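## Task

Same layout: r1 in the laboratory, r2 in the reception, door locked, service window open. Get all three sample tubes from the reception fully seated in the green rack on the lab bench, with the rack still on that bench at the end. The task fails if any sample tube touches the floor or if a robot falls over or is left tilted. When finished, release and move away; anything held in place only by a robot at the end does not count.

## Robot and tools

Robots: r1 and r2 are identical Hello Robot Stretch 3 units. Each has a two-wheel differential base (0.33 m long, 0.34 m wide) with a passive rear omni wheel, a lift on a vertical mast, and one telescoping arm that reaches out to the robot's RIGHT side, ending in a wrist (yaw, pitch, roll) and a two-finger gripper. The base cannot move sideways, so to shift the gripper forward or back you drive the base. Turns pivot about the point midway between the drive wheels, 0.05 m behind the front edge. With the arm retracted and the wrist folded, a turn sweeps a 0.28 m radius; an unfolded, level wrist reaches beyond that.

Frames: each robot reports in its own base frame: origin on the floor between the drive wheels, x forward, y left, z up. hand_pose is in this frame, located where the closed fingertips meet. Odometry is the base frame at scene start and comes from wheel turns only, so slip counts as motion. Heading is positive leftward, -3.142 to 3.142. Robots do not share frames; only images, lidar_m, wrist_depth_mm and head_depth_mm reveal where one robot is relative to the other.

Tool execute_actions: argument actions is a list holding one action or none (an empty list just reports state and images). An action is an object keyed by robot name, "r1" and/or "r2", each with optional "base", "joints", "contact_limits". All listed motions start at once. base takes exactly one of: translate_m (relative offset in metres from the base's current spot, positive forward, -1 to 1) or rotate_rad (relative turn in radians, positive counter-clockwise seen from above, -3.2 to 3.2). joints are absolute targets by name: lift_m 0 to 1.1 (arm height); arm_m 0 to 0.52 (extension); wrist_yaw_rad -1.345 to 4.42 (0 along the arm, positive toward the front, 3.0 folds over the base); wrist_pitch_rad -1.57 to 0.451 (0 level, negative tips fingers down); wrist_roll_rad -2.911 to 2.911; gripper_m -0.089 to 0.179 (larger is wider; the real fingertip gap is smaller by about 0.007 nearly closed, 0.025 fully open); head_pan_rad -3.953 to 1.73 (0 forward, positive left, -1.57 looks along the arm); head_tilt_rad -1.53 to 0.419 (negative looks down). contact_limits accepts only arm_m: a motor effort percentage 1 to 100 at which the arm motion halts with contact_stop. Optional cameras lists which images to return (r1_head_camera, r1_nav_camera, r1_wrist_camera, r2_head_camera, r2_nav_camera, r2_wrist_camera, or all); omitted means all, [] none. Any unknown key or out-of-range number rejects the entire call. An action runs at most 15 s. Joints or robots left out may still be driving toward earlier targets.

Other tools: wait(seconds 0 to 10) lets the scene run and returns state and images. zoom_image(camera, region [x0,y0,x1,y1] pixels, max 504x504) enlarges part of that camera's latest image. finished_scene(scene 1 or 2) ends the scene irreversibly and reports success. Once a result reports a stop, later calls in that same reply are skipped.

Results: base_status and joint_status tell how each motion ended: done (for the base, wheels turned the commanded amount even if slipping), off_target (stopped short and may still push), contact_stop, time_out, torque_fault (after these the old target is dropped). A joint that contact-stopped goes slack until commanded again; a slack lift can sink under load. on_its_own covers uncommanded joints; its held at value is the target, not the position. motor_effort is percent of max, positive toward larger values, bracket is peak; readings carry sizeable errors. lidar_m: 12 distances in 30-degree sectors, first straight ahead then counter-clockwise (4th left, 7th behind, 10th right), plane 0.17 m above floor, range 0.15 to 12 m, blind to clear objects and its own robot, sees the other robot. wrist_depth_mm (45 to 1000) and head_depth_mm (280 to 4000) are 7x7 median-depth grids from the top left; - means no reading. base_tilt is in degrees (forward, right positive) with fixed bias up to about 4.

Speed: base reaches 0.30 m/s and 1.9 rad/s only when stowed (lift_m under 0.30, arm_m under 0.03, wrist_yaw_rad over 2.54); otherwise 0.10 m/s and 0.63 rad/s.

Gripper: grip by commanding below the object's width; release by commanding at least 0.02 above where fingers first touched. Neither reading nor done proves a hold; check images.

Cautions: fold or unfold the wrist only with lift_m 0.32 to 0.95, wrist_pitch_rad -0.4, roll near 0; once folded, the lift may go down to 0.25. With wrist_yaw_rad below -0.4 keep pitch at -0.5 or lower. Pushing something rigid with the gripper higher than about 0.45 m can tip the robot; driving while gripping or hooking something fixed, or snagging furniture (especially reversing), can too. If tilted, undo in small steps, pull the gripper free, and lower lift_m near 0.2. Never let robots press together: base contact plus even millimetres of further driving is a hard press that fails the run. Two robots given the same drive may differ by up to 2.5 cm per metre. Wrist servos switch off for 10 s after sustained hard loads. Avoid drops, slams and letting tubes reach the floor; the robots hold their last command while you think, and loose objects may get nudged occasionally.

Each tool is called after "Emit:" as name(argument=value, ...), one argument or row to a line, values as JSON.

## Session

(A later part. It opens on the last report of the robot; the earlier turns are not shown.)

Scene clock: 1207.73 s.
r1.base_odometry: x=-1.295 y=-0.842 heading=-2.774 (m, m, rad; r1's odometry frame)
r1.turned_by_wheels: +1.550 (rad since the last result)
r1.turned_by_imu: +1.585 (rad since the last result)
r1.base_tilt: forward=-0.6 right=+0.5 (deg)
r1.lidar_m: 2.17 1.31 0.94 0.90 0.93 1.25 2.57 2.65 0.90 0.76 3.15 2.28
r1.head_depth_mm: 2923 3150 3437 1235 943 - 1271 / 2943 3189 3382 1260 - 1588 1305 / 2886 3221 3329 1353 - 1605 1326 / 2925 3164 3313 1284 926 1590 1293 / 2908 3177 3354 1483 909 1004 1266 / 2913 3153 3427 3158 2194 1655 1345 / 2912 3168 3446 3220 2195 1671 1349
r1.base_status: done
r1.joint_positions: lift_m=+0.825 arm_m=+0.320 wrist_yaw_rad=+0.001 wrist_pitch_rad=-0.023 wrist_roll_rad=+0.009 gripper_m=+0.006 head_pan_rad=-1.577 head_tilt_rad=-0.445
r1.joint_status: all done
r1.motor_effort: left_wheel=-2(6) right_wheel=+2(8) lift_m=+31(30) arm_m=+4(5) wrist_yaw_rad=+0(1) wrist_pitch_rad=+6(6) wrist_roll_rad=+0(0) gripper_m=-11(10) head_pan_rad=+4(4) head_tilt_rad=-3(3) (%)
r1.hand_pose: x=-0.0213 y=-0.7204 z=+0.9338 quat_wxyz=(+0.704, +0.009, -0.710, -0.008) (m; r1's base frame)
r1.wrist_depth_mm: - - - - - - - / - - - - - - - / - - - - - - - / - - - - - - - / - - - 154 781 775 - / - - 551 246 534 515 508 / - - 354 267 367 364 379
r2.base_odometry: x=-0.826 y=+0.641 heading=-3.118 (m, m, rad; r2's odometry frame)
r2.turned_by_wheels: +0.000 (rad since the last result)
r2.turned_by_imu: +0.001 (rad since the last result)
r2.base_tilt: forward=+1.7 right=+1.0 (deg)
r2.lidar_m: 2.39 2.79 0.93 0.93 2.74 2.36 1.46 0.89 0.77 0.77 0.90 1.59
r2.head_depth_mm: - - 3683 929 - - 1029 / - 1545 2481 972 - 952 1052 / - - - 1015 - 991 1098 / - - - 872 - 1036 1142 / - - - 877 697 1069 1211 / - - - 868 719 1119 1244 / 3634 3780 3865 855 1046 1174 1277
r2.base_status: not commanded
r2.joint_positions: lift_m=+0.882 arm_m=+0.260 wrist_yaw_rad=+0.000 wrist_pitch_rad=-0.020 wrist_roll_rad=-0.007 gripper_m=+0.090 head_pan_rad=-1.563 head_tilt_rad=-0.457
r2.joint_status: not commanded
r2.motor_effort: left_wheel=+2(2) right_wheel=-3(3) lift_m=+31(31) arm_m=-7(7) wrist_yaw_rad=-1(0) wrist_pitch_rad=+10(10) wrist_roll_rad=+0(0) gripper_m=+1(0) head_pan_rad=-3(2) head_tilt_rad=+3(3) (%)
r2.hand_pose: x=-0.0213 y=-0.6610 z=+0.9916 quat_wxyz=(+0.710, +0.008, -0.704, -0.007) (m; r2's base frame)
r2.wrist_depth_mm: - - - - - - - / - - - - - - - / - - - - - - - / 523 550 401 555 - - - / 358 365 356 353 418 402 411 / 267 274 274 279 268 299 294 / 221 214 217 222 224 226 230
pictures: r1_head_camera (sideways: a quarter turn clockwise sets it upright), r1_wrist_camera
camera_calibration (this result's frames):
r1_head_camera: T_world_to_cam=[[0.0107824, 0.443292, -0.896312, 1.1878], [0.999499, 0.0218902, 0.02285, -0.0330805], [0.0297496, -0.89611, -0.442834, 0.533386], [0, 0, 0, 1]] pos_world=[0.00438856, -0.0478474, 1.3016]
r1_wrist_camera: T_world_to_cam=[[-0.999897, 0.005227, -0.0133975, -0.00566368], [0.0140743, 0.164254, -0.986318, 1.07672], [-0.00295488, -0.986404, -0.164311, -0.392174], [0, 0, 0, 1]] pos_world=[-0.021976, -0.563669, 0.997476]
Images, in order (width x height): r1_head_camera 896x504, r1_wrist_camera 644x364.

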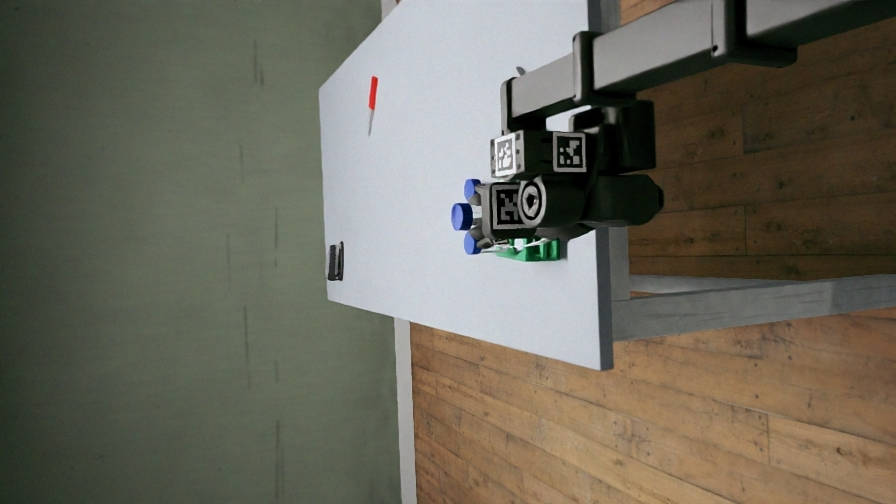

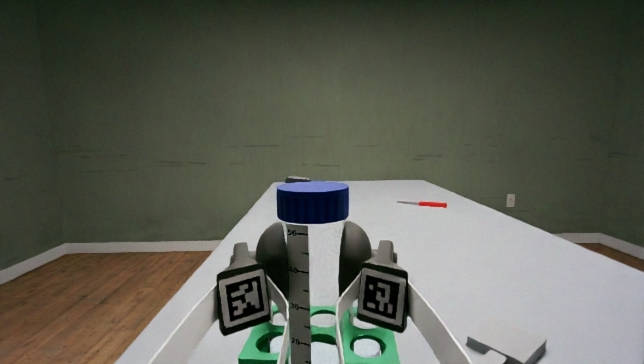

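Emit:
execute_actions(
  actions=[
    {"r1": {"base": {"translate_m": -0.0035}, "joints": {"arm_m": 0.421, "lift_m": 0.80}}},
  ],
  cameras=["r1_wrist_camera", "r1_head_camera"],
)

Scene clock: 1271.10 s.
r1.base_odometry: x=-1.292 y=-0.840 heading=-2.774 (m, m, rad; r1's odometry frame)
r1.turned_by_wheels: +0.000 (rad since the last result)
r1.turned_by_imu: +0.000 (rad since the last result)
r1.base_tilt: forward=-0.6 right=+0.5 (deg)
r1.lidar_m: 2.17 1.30 0.93 0.90 0.93 1.24 2.56 2.65 0.89 0.76 3.16 2.28
r1.head_depth_mm: 2919 3173 3389 1242 900 - 1254 / 2929 3142 3341 1331 - 1607 1316 / 2925 3164 3299 1360 1383 1634 1320 / 2943 3186 3339 1323 914 1579 1323 / 2938 3138 3368 1480 905 1020 1257 / 2911 3119 3426 3219 2164 1660 1356 / 2912 3178 3462 3237 2203 1663 1344
r1.base_status: done
r1.joint_positions: lift_m=+0.800 arm_m=+0.421 wrist_yaw_rad=+0.001 wrist_pitch_rad=-0.023 wrist_roll_rad=+0.009 gripper_m=+0.006 head_pan_rad=-1.577 head_tilt_rad=-0.445
r1.joint_status: all done
r1.motor_effort: left_wheel=-2(6) right_wheel=+2(3) lift_m=+30(29) arm_m=+4(4) wrist_yaw_rad=-1(1) wrist_pitch_rad=+6(6) wrist_roll_rad=+0(0) gripper_m=-10(11) head_pan_rad=+4(4) head_tilt_rad=-3(3) (%)
r1.hand_pose: x=-0.0213 y=-0.8214 z=+0.9088 quat_wxyz=(+0.704, +0.009, -0.710, -0.008) (m; r1's base frame)
r1.wrist_depth_mm: - - - - - - - / - - - - - - - / - - - - - - - / - - - - - - - / - - 892 154 707 689 - / - - 488 279 477 458 452 / - 370 332 201 327 341 339
r2.base_odometry: x=-0.826 y=+0.641 heading=-3.118 (m, m, rad; r2's odometry frame)
r2.turned_by_wheels: +0.000 (rad since the last result)
r2.turned_by_imu: +0.001 (rad since the last result)
r2.base_tilt: forward=+1.7 right=+1.0 (deg)
r2.lidar_m: 2.38 2.78 0.93 0.93 2.73 2.37 1.45 0.89 0.77 0.77 0.90 1.60
r2.head_depth_mm: - - 3762 933 - - 1034 / - 2130 2478 969 - 948 1048 / - - - 1010 - 989 1101 / - - - 875 - 1031 1151 / - - - 872 695 1074 1208 / - - - 870 718 1118 1243 / 3645 3891 3884 859 1047 1171 1278
r2.base_status: not commanded
r2.joint_positions: lift_m=+0.882 arm_m=+0.260 wrist_yaw_rad=+0.000 wrist_pitch_rad=-0.020 wrist_roll_rad=-0.007 gripper_m=+0.090 head_pan_rad=-1.563 head_tilt_rad=-0.457
r2.joint_status: not commanded
r2.motor_effort: left_wheel=+2(2) right_wheel=-3(3) lift_m=+30(31) arm_m=-6(6) wrist_yaw_rad=-1(0) wrist_pitch_rad=+10(10) wrist_roll_rad=+0(0) gripper_m=-1(0) head_pan_rad=-2(4) head_tilt_rad=+3(3) (%)
r2.hand_pose: x=-0.0213 y=-0.6610 z=+0.9916 quat_wxyz=(+0.710, +0.008, -0.704, -0.007) (m; r2's base frame)
r2.wrist_depth_mm: - - - - - - - / - - - - - - - / - - - - - - - / 524 560 403 551 - - - / 355 366 353 352 418 404 413 / 267 276 275 279 271 299 295 / 221 214 217 221 223 226 230
pictures: r1_head_camera (sideways: a quarter turn clockwise sets it upright), r1_wrist_camera
camera_calibration (this result's frames):
r1_head_camera: T_world_to_cam=[[0.0107824, 0.443292, -0.896312, 1.1878], [0.999499, 0.02189, 0.02285, -0.0330805], [0.0297495, -0.89611, -0.442834, 0.533386], [0, 0, 0, 1]] pos_world=[0.00438855, -0.0478474, 1.3016]
r1_wrist_camera: T_world_to_cam=[[-0.999897, 0.00522743, -0.0133973, -0.00547072], [0.0140742, 0.164289, -0.986312, 1.06867], [-0.00295485, -0.986398, -0.164345, -0.495842], [0, 0, 0, 1]] pos_world=[-0.021976, -0.66464, 0.972482]
Images, in order (width x height): r1_head_camera 896x504, r1_wrist_camera 644x364.

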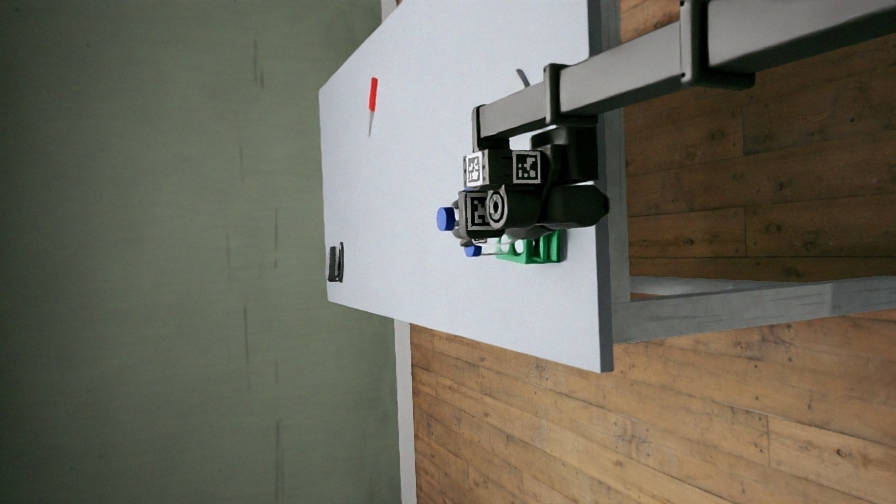

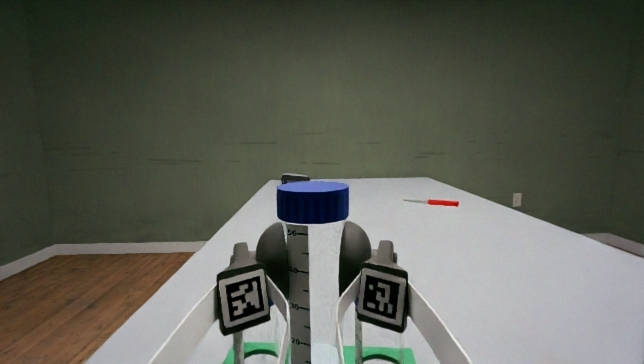

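Emit:
zoom_image(
  camera="r1_wrist_camera",
  region=[200, 264, 440, 364],
)

Region (200, 264, 440, 364) of r1_wrist_camera's 644x364 image, scaled by 2.100; it fills the top 210 rows of this view, and the rest is white.

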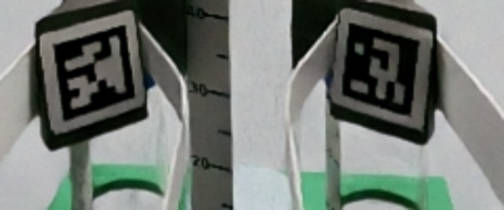

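Emit:
execute_actions(
  actions=[
    {"r1": {"joints": {"arm_m": 0.423, "lift_m": 0.772}}},
  ],
  cameras=["r1_wrist_camera", "r1_head_camera"],
)

Scene clock: 1298.70 s.
r1.base_odometry: x=-1.292 y=-0.840 heading=-2.774 (m, m, rad; r1's odometry frame)
r1.turned_by_wheels: +0.000 (rad since the last result)
r1.turned_by_imu: +0.000 (rad since the last result)
r1.base_tilt: forward=-0.6 right=+0.5 (deg)
r1.lidar_m: 2.17 1.30 0.94 0.90 0.92 1.25 2.57 2.65 0.90 0.76 3.17 2.28
r1.head_depth_mm: 2917 3184 3325 1238 902 1721 - / 2941 3172 3310 1250 - 1575 1316 / 2898 3138 3312 1348 - 1631 1314 / 2950 3172 3315 1294 919 1587 1320 / 2939 3177 3399 1487 906 1021 1263 / 2887 3190 3475 3172 2189 1655 1337 / 2902 3146 3430 3249 2192 1676 1351
r1.base_status: not commanded
r1.joint_positions: lift_m=+0.772 arm_m=+0.423 wrist_yaw_rad=+0.001 wrist_pitch_rad=-0.023 wrist_roll_rad=+0.009 gripper_m=+0.006 head_pan_rad=-1.577 head_tilt_rad=-0.445
r1.joint_status: all done
r1.motor_effort: left_wheel=-2(2) right_wheel=+2(2) lift_m=+31(30) arm_m=+4(6) wrist_yaw_rad=+0(1) wrist_pitch_rad=+6(6) wrist_roll_rad=+0(0) gripper_m=-10(9) head_pan_rad=+3(2) head_tilt_rad=-2(1) (%)
r1.hand_pose: x=-0.0213 y=-0.8234 z=+0.8809 quat_wxyz=(+0.704, +0.008, -0.710, -0.008) (m; r1's base frame)
r1.wrist_depth_mm: - - - - - - - / - - - - - - - / - - - - - - - / - - - - - - - / - - 693 506 600 601 588 / - - 428 253 404 394 392 / - 305 203 182 190 298 287
r2.base_odometry: x=-0.826 y=+0.641 heading=-3.118 (m, m, rad; r2's odometry frame)
r2.turned_by_wheels: +0.000 (rad since the last result)
r2.turned_by_imu: +0.001 (rad since the last result)
r2.base_tilt: forward=+1.7 right=+1.0 (deg)
r2.lidar_m: 2.38 2.79 0.93 0.93 2.74 2.37 1.45 0.88 0.77 0.77 0.90 1.60
r2.head_depth_mm: - - 3694 928 - - 1028 / - - 2452 971 - 951 1052 / - - - 1012 - 989 1101 / - - - 873 - 1033 1157 / - - - 874 697 1068 1201 / - - - 870 720 1121 1247 / 3641 3832 3902 858 1041 1175 1279
r2.base_status: not commanded
r2.joint_positions: lift_m=+0.882 arm_m=+0.260 wrist_yaw_rad=+0.000 wrist_pitch_rad=-0.020 wrist_roll_rad=-0.007 gripper_m=+0.090 head_pan_rad=-1.563 head_tilt_rad=-0.457
r2.joint_status: not commanded
r2.motor_effort: left_wheel=+2(3) right_wheel=-3(3) lift_m=+31(31) arm_m=-6(7) wrist_yaw_rad=+0(1) wrist_pitch_rad=+10(10) wrist_roll_rad=+0(0) gripper_m=+0(0) head_pan_rad=-3(2) head_tilt_rad=+3(3) (%)
r2.hand_pose: x=-0.0213 y=-0.6610 z=+0.9916 quat_wxyz=(+0.710, +0.008, -0.704, -0.007) (m; r2's base frame)
r2.wrist_depth_mm: - - - - - - - / - - - - - - - / - - - - - - - / 528 561 404 544 - - - / 357 366 355 354 419 401 412 / 267 276 274 280 270 299 294 / 222 214 219 220 223 225 232
pictures: r1_head_camera (sideways: a quarter turn clockwise sets it upright), r1_wrist_camera
camera_calibration (this result's frames):
r1_head_camera: T_world_to_cam=[[0.0107824, 0.443292, -0.896312, 1.1878], [0.999499, 0.02189, 0.02285, -0.0330805], [0.0297495, -0.89611, -0.442834, 0.533386], [0, 0, 0, 1]] pos_world=[0.00438855, -0.0478474, 1.3016]
r1_wrist_camera: T_world_to_cam=[[-0.999897, 0.00522011, -0.0134007, -0.00583649], [0.014075, 0.163847, -0.986385, 1.0412], [-0.00295337, -0.986472, -0.163904, -0.502856], [0, 0, 0, 1]] pos_world=[-0.0219759, -0.666621, 0.944525]
Images, in order (width x height): r1_head_camera 896x504, r1_wrist_camera 644x364.

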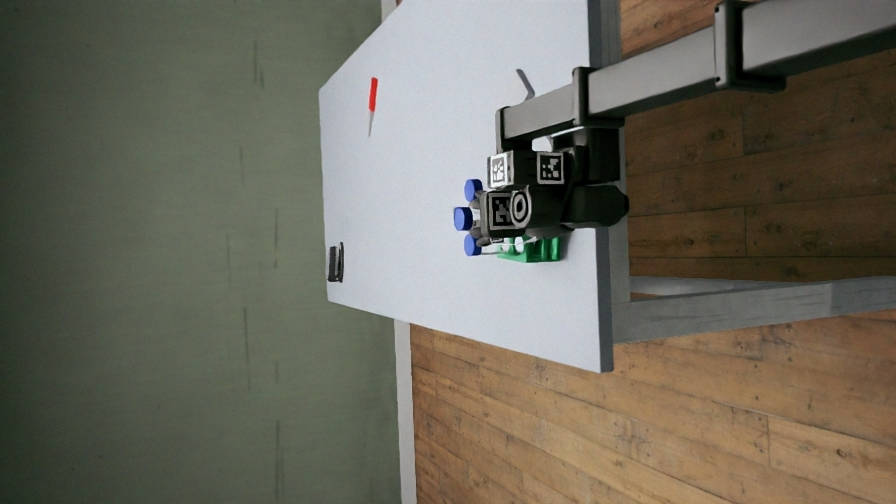

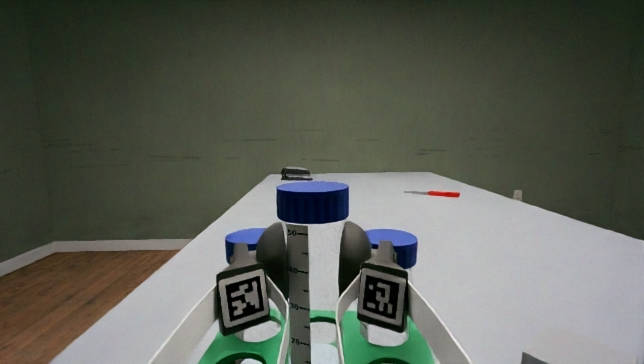

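Emit:
zoom_image(
  camera="r1_wrist_camera",
  region=[200, 164, 440, 364],
)

Region (200, 164, 440, 364) of r1_wrist_camera's 644x364 image, scaled by 2.100.

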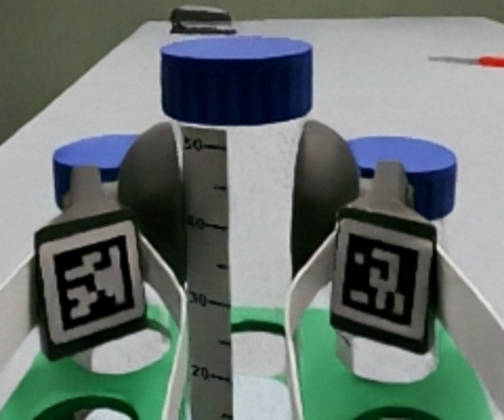

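Emit:
execute_actions(
  actions=[
    {"r1": {"joints": {"arm_m": 0.417}}},
  ],
  cameras=["r1_wrist_camera"],
)

Emit:
zoom_image(
  camera="r1_wrist_camera",
  region=[200, 164, 440, 364],
)

Scene clock: 1318.30 s.
r1.base_odometry: x=-1.292 y=-0.840 heading=-2.774 (m, m, rad; r1's odometry frame)
r1.turned_by_wheels: +0.000 (rad since the last result)
r1.turned_by_imu: +0.000 (rad since the last result)
r1.base_tilt: forward=-0.5 right=+0.5 (deg)
r1.lidar_m: 2.18 1.30 0.94 0.90 0.93 1.25 2.57 2.65 0.90 0.76 3.16 2.27
r1.head_depth_mm: 2950 3177 3433 1237 902 1709 - / 2919 3147 3300 1262 - 1560 1314 / 2898 3172 3323 1351 - 1632 1324 / 2933 3132 3310 1272 925 1579 1332 / 2912 3141 3425 1474 911 1024 1262 / 2950 3170 3459 3159 2176 1651 1344 / 2941 3146 3449 3249 2185 1670 1351
r1.base_status: not commanded
r1.joint_positions: lift_m=+0.772 arm_m=+0.417 wrist_yaw_rad=+0.001 wrist_pitch_rad=-0.023 wrist_roll_rad=+0.009 gripper_m=+0.006 head_pan_rad=-1.577 head_tilt_rad=-0.445
r1.joint_status: all done
r1.motor_effort: left_wheel=-2(2) right_wheel=+2(2) lift_m=+31(30) arm_m=-3(4) wrist_yaw_rad=+0(1) wrist_pitch_rad=+6(6) wrist_roll_rad=+0(0) gripper_m=-10(10) head_pan_rad=+3(3) head_tilt_rad=-2(4) (%)
r1.hand_pose: x=-0.0213 y=-0.8179 z=+0.8809 quat_wxyz=(+0.704, +0.008, -0.710, -0.008) (m; r1's base frame)
r1.wrist_depth_mm: - - - - - - - / - - - - - - - / - - - - - - - / - - - - - - - / - - 694 154 603 599 597 / - - 424 254 401 397 393 / - 305 203 187 191 294 288
r2.base_odometry: x=-0.826 y=+0.641 heading=-3.118 (m, m, rad; r2's odometry frame)
r2.turned_by_wheels: +0.000 (rad since the last result)
r2.turned_by_imu: +0.001 (rad since the last result)
r2.base_tilt: forward=+1.7 right=+1.0 (deg)
r2.lidar_m: 2.39 2.79 0.93 0.93 2.73 2.37 1.45 0.89 0.77 0.77 0.90 1.60
r2.head_depth_mm: - - 3701 934 - - 1034 / - - 2461 974 - 953 1050 / - - - 1012 - 990 1102 / - - - 873 - 1031 1151 / - - - 878 696 1072 1204 / - - - 870 719 1121 1244 / 3612 3754 3869 856 1040 1173 1275
r2.base_status: not commanded
r2.joint_positions: lift_m=+0.882 arm_m=+0.260 wrist_yaw_rad=+0.000 wrist_pitch_rad=-0.020 wrist_roll_rad=-0.007 gripper_m=+0.090 head_pan_rad=-1.563 head_tilt_rad=-0.457
r2.joint_status: not commanded
r2.motor_effort: left_wheel=+2(3) right_wheel=-3(3) lift_m=+31(31) arm_m=-7(6) wrist_yaw_rad=+0(0) wrist_pitch_rad=+10(10) wrist_roll_rad=+0(0) gripper_m=+0(1) head_pan_rad=-2(3) head_tilt_rad=+3(3) (%)
r2.hand_pose: x=-0.0213 y=-0.6610 z=+0.9916 quat_wxyz=(+0.710, +0.008, -0.704, -0.007) (m; r2's base frame)
r2.wrist_depth_mm: - - - - - - - / - - - - - - - / - - - - - - - / 525 560 398 551 - - - / 358 366 356 353 418 402 413 / 266 275 276 280 268 299 295 / 221 215 218 220 224 227 230
pictures: r1_wrist_camera
camera_calibration (this result's frames):
r1_wrist_camera: T_world_to_cam=[[-0.999897, 0.00522184, -0.0134001, -0.00586481], [0.0140747, 0.163847, -0.986385, 1.0403], [-0.00295518, -0.986472, -0.163904, -0.497426], [0, 0, 0, 1]] pos_world=[-0.021976, -0.661116, 0.944525]
Images, in order (width x height): r1_wrist_camera 644x364.

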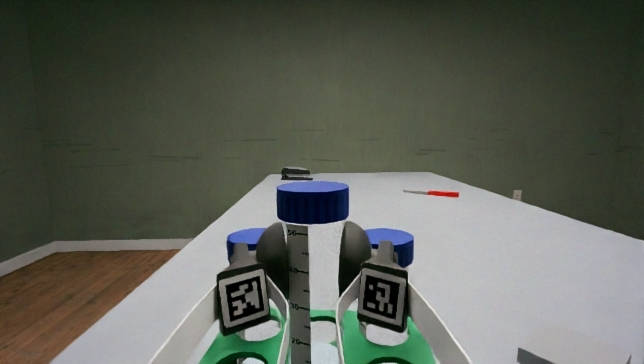

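Region (200, 164, 440, 364) of r1_wrist_camera's 644x364 image, scaled by 2.100.

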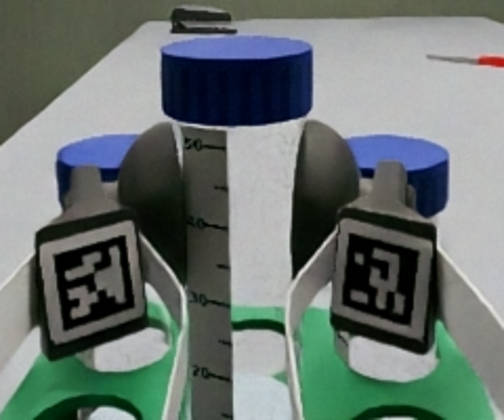

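Emit:
execute_actions(
  actions=[
    {"r1": {"joints": {"lift_m": 0.738}}},
  ],
  cameras=["r1_wrist_camera", "r1_head_camera"],
)

Scene clock: 1322.23 s.
r1.base_odometry: x=-1.292 y=-0.840 heading=-2.774 (m, m, rad; r1's odometry frame)
r1.turned_by_wheels: +0.000 (rad since the last result)
r1.turned_by_imu: +0.000 (rad since the last result)
r1.base_tilt: forward=-0.6 right=+0.5 (deg)
r1.lidar_m: 2.18 1.30 0.94 0.90 0.93 1.25 2.57 2.65 0.89 0.76 3.17 2.27
r1.head_depth_mm: 2931 3194 3397 1237 897 1663 - / 2935 3123 3325 1242 954 1563 1288 / 2976 3184 3267 1264 - 1593 1321 / 2902 3134 3301 1296 921 1579 1331 / 2917 3148 3420 1477 908 1019 1263 / 2945 3177 3481 3177 2190 1644 1348 / 2904 3175 3487 3223 2215 1662 1347
r1.base_status: not commanded
r1.joint_positions: lift_m=+0.738 arm_m=+0.417 wrist_yaw_rad=+0.001 wrist_pitch_rad=-0.023 wrist_roll_rad=+0.009 gripper_m=+0.006 head_pan_rad=-1.577 head_tilt_rad=-0.445
r1.joint_status: all done
r1.motor_effort: left_wheel=-2(2) right_wheel=+2(2) lift_m=+31(32) arm_m=-3(3) wrist_yaw_rad=-1(1) wrist_pitch_rad=+6(6) wrist_roll_rad=+0(0) gripper_m=-11(9) head_pan_rad=+3(4) head_tilt_rad=-3(3) (%)
r1.hand_pose: x=-0.0213 y=-0.8179 z=+0.8469 quat_wxyz=(+0.704, +0.008, -0.710, -0.008) (m; r1's base frame)
r1.wrist_depth_mm: - - - - - - - / - - - - - - - / - - - - - - - / - - - - 845 - - / - - 510 194 499 488 481 / - 333 344 164 303 322 319 / 263 247 178 153 152 241 226
r2.base_odometry: x=-0.826 y=+0.641 heading=-3.118 (m, m, rad; r2's odometry frame)
r2.turned_by_wheels: +0.000 (rad since the last result)
r2.turned_by_imu: +0.001 (rad since the last result)
r2.base_tilt: forward=+1.7 right=+1.0 (deg)
r2.lidar_m: 2.38 2.80 0.93 0.93 2.74 2.36 1.46 0.88 0.77 0.77 0.90 1.59
r2.head_depth_mm: - - 3708 930 - - 1029 / - - 2450 972 - 950 1052 / - - - 1008 - 991 1100 / - - - 871 - 1034 1154 / - - - 877 699 1062 1207 / - - - 870 718 1120 1241 / 3633 3825 3902 857 1042 1178 1279
r2.base_status: not commanded
r2.joint_positions: lift_m=+0.882 arm_m=+0.260 wrist_yaw_rad=+0.000 wrist_pitch_rad=-0.020 wrist_roll_rad=-0.007 gripper_m=+0.090 head_pan_rad=-1.563 head_tilt_rad=-0.457
r2.joint_status: not commanded
r2.motor_effort: left_wheel=+2(2) right_wheel=-3(3) lift_m=+31(31) arm_m=-6(7) wrist_yaw_rad=+0(0) wrist_pitch_rad=+10(10) wrist_roll_rad=+0(0) gripper_m=+0(0) head_pan_rad=-2(3) head_tilt_rad=+3(3) (%)
r2.hand_pose: x=-0.0213 y=-0.6610 z=+0.9916 quat_wxyz=(+0.710, +0.008, -0.704, -0.007) (m; r2's base frame)
r2.wrist_depth_mm: - - - - - - - / - - - - - - - / - - - - - - - / 526 557 402 550 - - - / 357 367 353 354 419 400 410 / 267 274 274 279 270 298 294 / 221 215 218 220 225 227 231
pictures: r1_head_camera (sideways: a quarter turn clockwise sets it upright), r1_wrist_camera
camera_calibration (this result's frames):
r1_head_camera: T_world_to_cam=[[0.0107825, 0.443292, -0.896312, 1.1878], [0.999499, 0.0218898, 0.02285, -0.0330805], [0.0297493, -0.89611, -0.442834, 0.533386], [0, 0, 0, 1]] pos_world=[0.00438854, -0.0478474, 1.3016]
r1_wrist_camera: T_world_to_cam=[[-0.999897, 0.00522085, -0.0134004, -0.00632076], [0.0140748, 0.163847, -0.986385, 1.00676], [-0.00295416, -0.986472, -0.163904, -0.502999], [0, 0, 0, 1]] pos_world=[-0.021976, -0.661115, 0.910522]
Images, in order (width x height): r1_head_camera 896x504, r1_wrist_camera 644x364.

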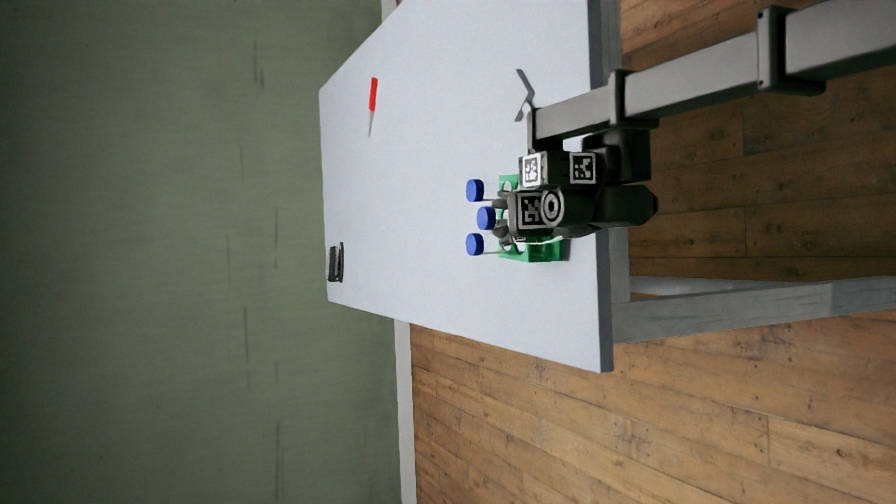

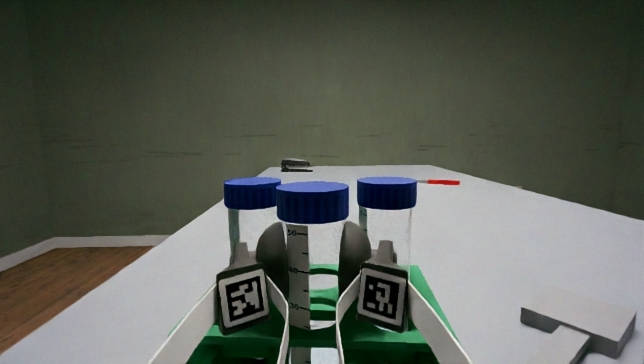

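Emit:
execute_actions(
  actions=[
    {"r1": {"joints": {"lift_m": 0.735, "gripper_m": 0.067}}},
  ],
  cameras=["r1_wrist_camera"],
)

Scene clock: 1327.43 s.
r1.base_odometry: x=-1.292 y=-0.840 heading=-2.774 (m, m, rad; r1's odometry frame)
r1.turned_by_wheels: +0.000 (rad since the last result)
r1.turned_by_imu: +0.000 (rad since the last result)
r1.base_tilt: forward=-0.6 right=+0.5 (deg)
r1.lidar_m: 2.18 1.31 0.94 0.90 0.93 1.24 2.57 2.65 0.89 0.75 3.15 2.27
r1.head_depth_mm: 2936 3140 3386 1244 899 1654 - / 2940 3208 3334 1247 953 1567 1275 / 2893 3137 3430 1265 - 1600 1320 / 2937 3145 3259 1273 911 1589 1321 / 2930 3147 3411 1478 904 1028 1262 / 2884 3155 3448 3224 2161 1654 1338 / 2947 3116 3465 3234 2221 1677 1348
r1.base_status: not commanded
r1.joint_positions: lift_m=+0.735 arm_m=+0.417 wrist_yaw_rad=+0.001 wrist_pitch_rad=-0.022 wrist_roll_rad=+0.009 gripper_m=+0.067 head_pan_rad=-1.577 head_tilt_rad=-0.445
r1.joint_status: all done
r1.motor_effort: left_wheel=-2(2) right_wheel=+2(2) lift_m=+30(28) arm_m=-3(3) wrist_yaw_rad=-1(0) wrist_pitch_rad=+6(6) wrist_roll_rad=+0(0) gripper_m=+0(84) head_pan_rad=+3(3) head_tilt_rad=-3(3) (%)
r1.hand_pose: x=-0.0213 y=-0.8179 z=+0.8441 quat_wxyz=(+0.704, +0.008, -0.710, -0.008) (m; r1's base frame)
r1.wrist_depth_mm: - - - - - - - / - - - - - - - / - - - - - - - / - - - - 821 - - / - - 498 403 538 480 474 / - 328 221 188 - 316 314 / 252 231 164 153 159 236 223
r2.base_odometry: x=-0.826 y=+0.641 heading=-3.118 (m, m, rad; r2's odometry frame)
r2.turned_by_wheels: +0.000 (rad since the last result)
r2.turned_by_imu: +0.001 (rad since the last result)
r2.base_tilt: forward=+1.7 right=+1.0 (deg)
r2.lidar_m: 2.38 2.79 0.94 0.93 2.74 2.36 1.45 0.89 0.77 0.77 0.90 1.60
r2.head_depth_mm: - - 3733 929 - - 1031 / - - 2449 973 - 952 1048 / - - - 1014 - 989 1105 / - - - 878 - 1034 1153 / - - - 873 696 1072 1208 / - - - 867 722 1120 1244 / 3629 3866 3834 862 1046 1174 1271
r2.base_status: not commanded
r2.joint_positions: lift_m=+0.882 arm_m=+0.260 wrist_yaw_rad=+0.000 wrist_pitch_rad=-0.020 wrist_roll_rad=-0.007 gripper_m=+0.090 head_pan_rad=-1.563 head_tilt_rad=-0.457
r2.joint_status: not commanded
r2.motor_effort: left_wheel=+2(2) right_wheel=-3(3) lift_m=+31(31) arm_m=-6(6) wrist_yaw_rad=-1(0) wrist_pitch_rad=+10(10) wrist_roll_rad=+0(0) gripper_m=+0(1) head_pan_rad=-3(2) head_tilt_rad=+3(3) (%)
r2.hand_pose: x=-0.0213 y=-0.6610 z=+0.9916 quat_wxyz=(+0.710, +0.008, -0.704, -0.007) (m; r2's base frame)
r2.wrist_depth_mm: - - - - - - - / - - - - - - - / - - - - - - - / 521 551 397 546 - - - / 355 368 352 355 417 398 413 / 266 277 274 280 269 299 295 / 221 215 217 220 223 227 230
pictures: r1_wrist_camera
camera_calibration (this result's frames):
r1_wrist_camera: T_world_to_cam=[[-0.999897, 0.00521505, -0.0134033, -0.00636146], [0.0140751, 0.163309, -0.986475, 1.00359], [-0.00295564, -0.986561, -0.163366, -0.504005], [0, 0, 0, 1]] pos_world=[-0.0219761, -0.661094, 0.907595]
Images, in order (width x height): r1_wrist_camera 644x364.

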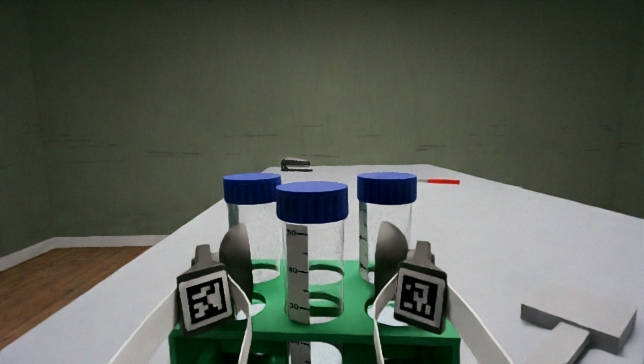

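Emit:
execute_actions(
  actions=[
    {"r1": {"joints": {"arm_m": 0.29, "lift_m": 0.78}}},
  ],
  cameras=["r1_wrist_camera", "r1_head_camera"],
)

Scene clock: 1335.27 s.
r1.base_odometry: x=-1.292 y=-0.840 heading=-2.774 (m, m, rad; r1's odometry frame)
r1.turned_by_wheels: +0.000 (rad since the last result)
r1.turned_by_imu: +0.000 (rad since the last result)
r1.base_tilt: forward=-0.7 right=+0.5 (deg)
r1.lidar_m: 2.18 1.31 0.94 0.90 0.93 1.25 2.57 2.64 0.89 0.76 3.16 2.27
r1.head_depth_mm: 2881 3126 3445 1238 902 1674 - / 2933 3180 3356 1248 946 1502 1312 / 2983 3130 3320 1270 - 1505 1313 / 2961 3163 3352 1282 917 1575 1323 / 2877 3189 3399 1470 905 1022 1258 / 2923 3130 3413 3201 2204 1657 1340 / 2909 3164 3510 3248 2187 1670 1352
r1.base_status: not commanded
r1.joint_positions: lift_m=+0.780 arm_m=+0.290 wrist_yaw_rad=+0.001 wrist_pitch_rad=-0.022 wrist_roll_rad=+0.009 gripper_m=+0.067 head_pan_rad=-1.577 head_tilt_rad=-0.445
r1.joint_status: all done
r1.motor_effort: left_wheel=-2(2) right_wheel=+2(2) lift_m=+36(40) arm_m=-3(4) wrist_yaw_rad=-1(1) wrist_pitch_rad=+6(6) wrist_roll_rad=+0(0) gripper_m=+1(0) head_pan_rad=+4(3) head_tilt_rad=-3(2) (%)
r1.hand_pose: x=-0.0213 y=-0.6909 z=+0.8889 quat_wxyz=(+0.704, +0.008, -0.710, -0.008) (m; r1's base frame)
r1.wrist_depth_mm: - - - - - - - / - - - - - - - / - - - - - - - / - - - - - - - / - - 733 325 640 627 694 / - - 315 311 - 390 412 / - 319 297 291 291 308 307
r2.base_odometry: x=-0.826 y=+0.641 heading=-3.118 (m, m, rad; r2's odometry frame)
r2.turned_by_wheels: +0.000 (rad since the last result)
r2.turned_by_imu: +0.001 (rad since the last result)
r2.base_tilt: forward=+1.7 right=+1.0 (deg)
r2.lidar_m: 2.39 2.80 0.93 0.93 2.74 2.36 1.45 0.89 0.77 0.77 0.90 1.59
r2.head_depth_mm: - - 3708 929 - - 1031 / - - 2459 975 - 955 1051 / - - - 1015 - 988 1101 / - - - 874 - 1029 1153 / - - - 880 697 1073 1207 / - - - 870 719 1122 1247 / 3666 3817 3868 858 1041 1175 1277
r2.base_status: not commanded
r2.joint_positions: lift_m=+0.882 arm_m=+0.260 wrist_yaw_rad=+0.000 wrist_pitch_rad=-0.020 wrist_roll_rad=-0.007 gripper_m=+0.090 head_pan_rad=-1.563 head_tilt_rad=-0.457
r2.joint_status: not commanded
r2.motor_effort: left_wheel=+3(2) right_wheel=-3(3) lift_m=+31(31) arm_m=-7(7) wrist_yaw_rad=+0(0) wrist_pitch_rad=+10(10) wrist_roll_rad=+0(0) gripper_m=+0(0) head_pan_rad=-3(3) head_tilt_rad=+3(3) (%)
r2.hand_pose: x=-0.0213 y=-0.6610 z=+0.9916 quat_wxyz=(+0.710, +0.008, -0.704, -0.007) (m; r2's base frame)
r2.wrist_depth_mm: - - - - - - - / - - - - - - - / - - - - - - - / 532 557 401 545 - - - / 357 368 356 354 419 403 410 / 267 275 275 278 269 299 295 / 221 215 217 220 223 227 231
pictures: r1_head_camera (sideways: a quarter turn clockwise sets it upright), r1_wrist_camera
camera_calibration (this result's frames):
r1_head_camera: T_world_to_cam=[[0.0107825, 0.443292, -0.896312, 1.1878], [0.999499, 0.0218899, 0.02285, -0.0330805], [0.0297494, -0.89611, -0.442834, 0.533386], [0, 0, 0, 1]] pos_world=[0.00438855, -0.0478474, 1.3016]
r1_wrist_camera: T_world_to_cam=[[-0.999897, 0.00521507, -0.0134032, -0.00642365], [0.014075, 0.163309, -0.986475, 1.02702], [-0.00295567, -0.986561, -0.163365, -0.371392], [0, 0, 0, 1]] pos_world=[-0.0219761, -0.53409, 0.952374]
Images, in order (width x height): r1_head_camera 896x504, r1_wrist_camera 644x364.

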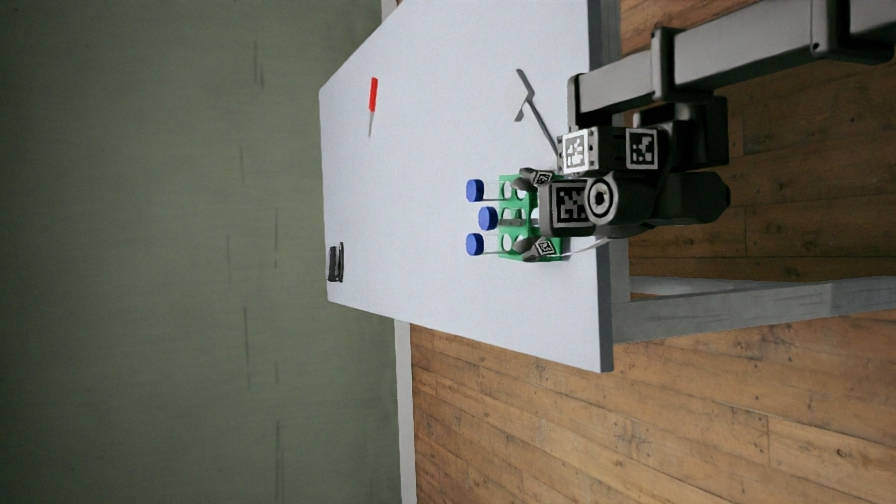

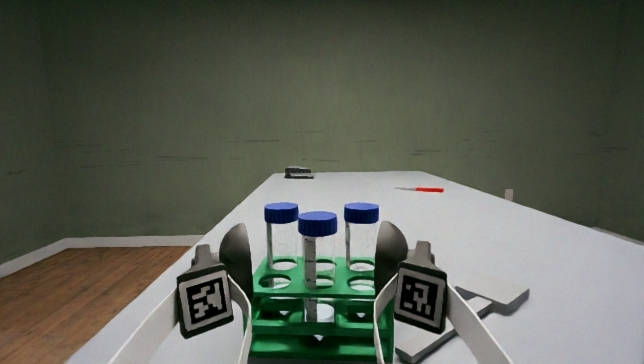

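Emit:
zoom_image(
  camera="r1_wrist_camera",
  region=[230, 190, 410, 364],
)

Region (230, 190, 410, 364) of r1_wrist_camera's 644x364 image, scaled by 2.800; it fills the top 487 rows of this view, and the rest is white.

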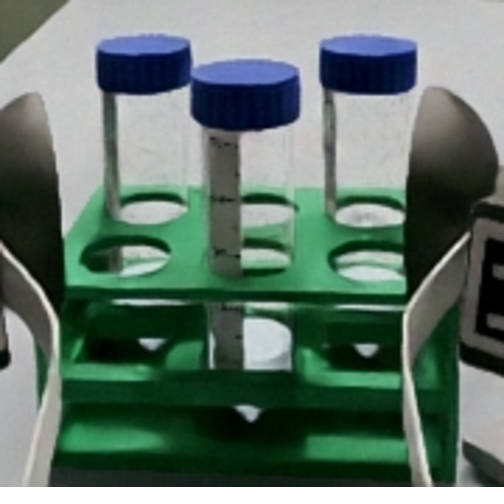

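Emit:
execute_actions(
  actions=[
    {"r1": {"joints": {"arm_m": 0.21}}},
  ],
  cameras=["r1_wrist_camera", "r1_head_camera"],
)

Scene clock: 1349.07 s.
r1.base_odometry: x=-1.292 y=-0.840 heading=-2.774 (m, m, rad; r1's odometry frame)
r1.turned_by_wheels: +0.000 (rad since the last result)
r1.turned_by_imu: +0.000 (rad since the last result)
r1.base_tilt: forward=-0.6 right=+0.5 (deg)
r1.lidar_m: 2.18 1.30 0.94 0.90 0.92 1.25 2.57 2.65 0.90 0.76 3.17 2.27
r1.head_depth_mm: 2917 3174 3400 1240 901 1713 - / 2905 3131 3324 1255 909 - 1240 / 2903 3128 3305 1267 910 - 1280 / 2959 3224 3320 1277 917 1567 1319 / 2950 3143 3343 1474 910 1020 1264 / 2923 3152 3442 3159 2175 1667 1337 / 2942 3135 3442 3243 2204 1666 1346
r1.base_status: not commanded
r1.joint_positions: lift_m=+0.780 arm_m=+0.210 wrist_yaw_rad=+0.001 wrist_pitch_rad=-0.022 wrist_roll_rad=+0.009 gripper_m=+0.067 head_pan_rad=-1.577 head_tilt_rad=-0.445
r1.joint_status: all done
r1.motor_effort: left_wheel=-2(2) right_wheel=+2(2) lift_m=+36(36) arm_m=-3(4) wrist_yaw_rad=-1(0) wrist_pitch_rad=+6(6) wrist_roll_rad=+0(0) gripper_m=+1(0) head_pan_rad=+3(4) head_tilt_rad=-2(3) (%)
r1.hand_pose: x=-0.0213 y=-0.6109 z=+0.8889 quat_wxyz=(+0.704, +0.008, -0.710, -0.008) (m; r1's base frame)
r1.wrist_depth_mm: - - - - - - - / - - - - - - - / - - - - - - - / - - - - - - - / - - 829 532 712 636 627 / - - 395 380 - 418 413 / - 322 317 315 299 312 308
r2.base_odometry: x=-0.826 y=+0.641 heading=-3.118 (m, m, rad; r2's odometry frame)
r2.turned_by_wheels: +0.000 (rad since the last result)
r2.turned_by_imu: +0.001 (rad since the last result)
r2.base_tilt: forward=+1.7 right=+1.1 (deg)
r2.lidar_m: 2.39 2.79 0.93 0.93 2.73 2.36 1.45 0.89 0.77 0.77 0.90 1.60
r2.head_depth_mm: - - 3687 930 - - 1027 / - - 2464 970 - 948 1053 / - - - 1012 - 991 1102 / - - - 877 - 1029 1148 / - - - 877 697 1071 1212 / - - - 871 720 1117 1237 / 3658 3903 3917 858 1044 1175 1275
r2.base_status: not commanded
r2.joint_positions: lift_m=+0.882 arm_m=+0.260 wrist_yaw_rad=+0.000 wrist_pitch_rad=-0.020 wrist_roll_rad=-0.007 gripper_m=+0.090 head_pan_rad=-1.563 head_tilt_rad=-0.457
r2.joint_status: not commanded
r2.motor_effort: left_wheel=+1(2) right_wheel=-3(3) lift_m=+31(31) arm_m=-7(7) wrist_yaw_rad=-1(0) wrist_pitch_rad=+10(10) wrist_roll_rad=+0(0) gripper_m=+0(0) head_pan_rad=-3(4) head_tilt_rad=+3(3) (%)
r2.hand_pose: x=-0.0213 y=-0.6610 z=+0.9916 quat_wxyz=(+0.710, +0.008, -0.704, -0.007) (m; r2's base frame)
r2.wrist_depth_mm: - - - - - - - / - - - - - - - / - - - - - - - / 529 555 401 544 - - - / 356 364 356 353 416 399 412 / 268 276 275 279 271 298 295 / 219 215 217 220 223 226 231
pictures: r1_head_camera (sideways: a quarter turn clockwise sets it upright), r1_wrist_camera
camera_calibration (this result's frames):
r1_head_camera: T_world_to_cam=[[0.0107825, 0.443292, -0.896312, 1.1878], [0.999499, 0.0218899, 0.02285, -0.0330805], [0.0297494, -0.89611, -0.442834, 0.533386], [0, 0, 0, 1]] pos_world=[0.00438855, -0.0478474, 1.3016]
r1_wrist_camera: T_world_to_cam=[[-0.999897, 0.00521502, -0.0134032, -0.00684088], [0.014075, 0.163309, -0.986475, 1.01396], [-0.00295562, -0.986561, -0.163366, -0.292467], [0, 0, 0, 1]] pos_world=[-0.0219761, -0.454089, 0.952374]
Images, in order (width x height): r1_head_camera 896x504, r1_wrist_camera 644x364.

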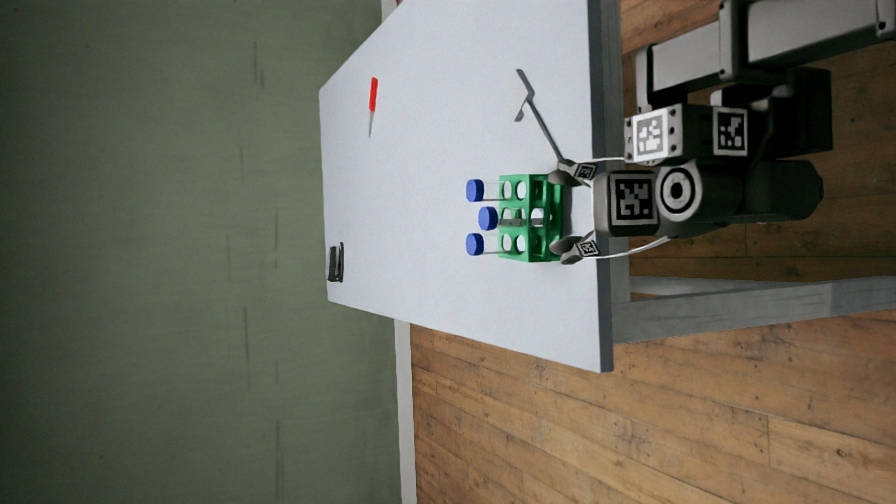

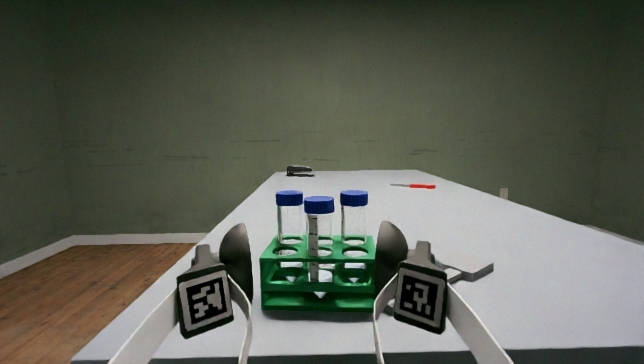

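Emit:
zoom_image(
  camera="r1_head_camera",
  region=[450, 160, 590, 280],
)

Region (450, 160, 590, 280) of r1_head_camera's 896x504 image, scaled by 3.600, with more detail than that image has; it fills the top 432 rows of this view, and the rest is white.

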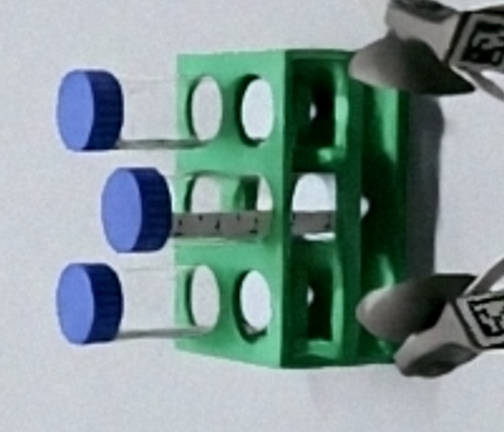

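Emit:
finished_scene(
  scene=2,
)

The scene is finished: the task was done.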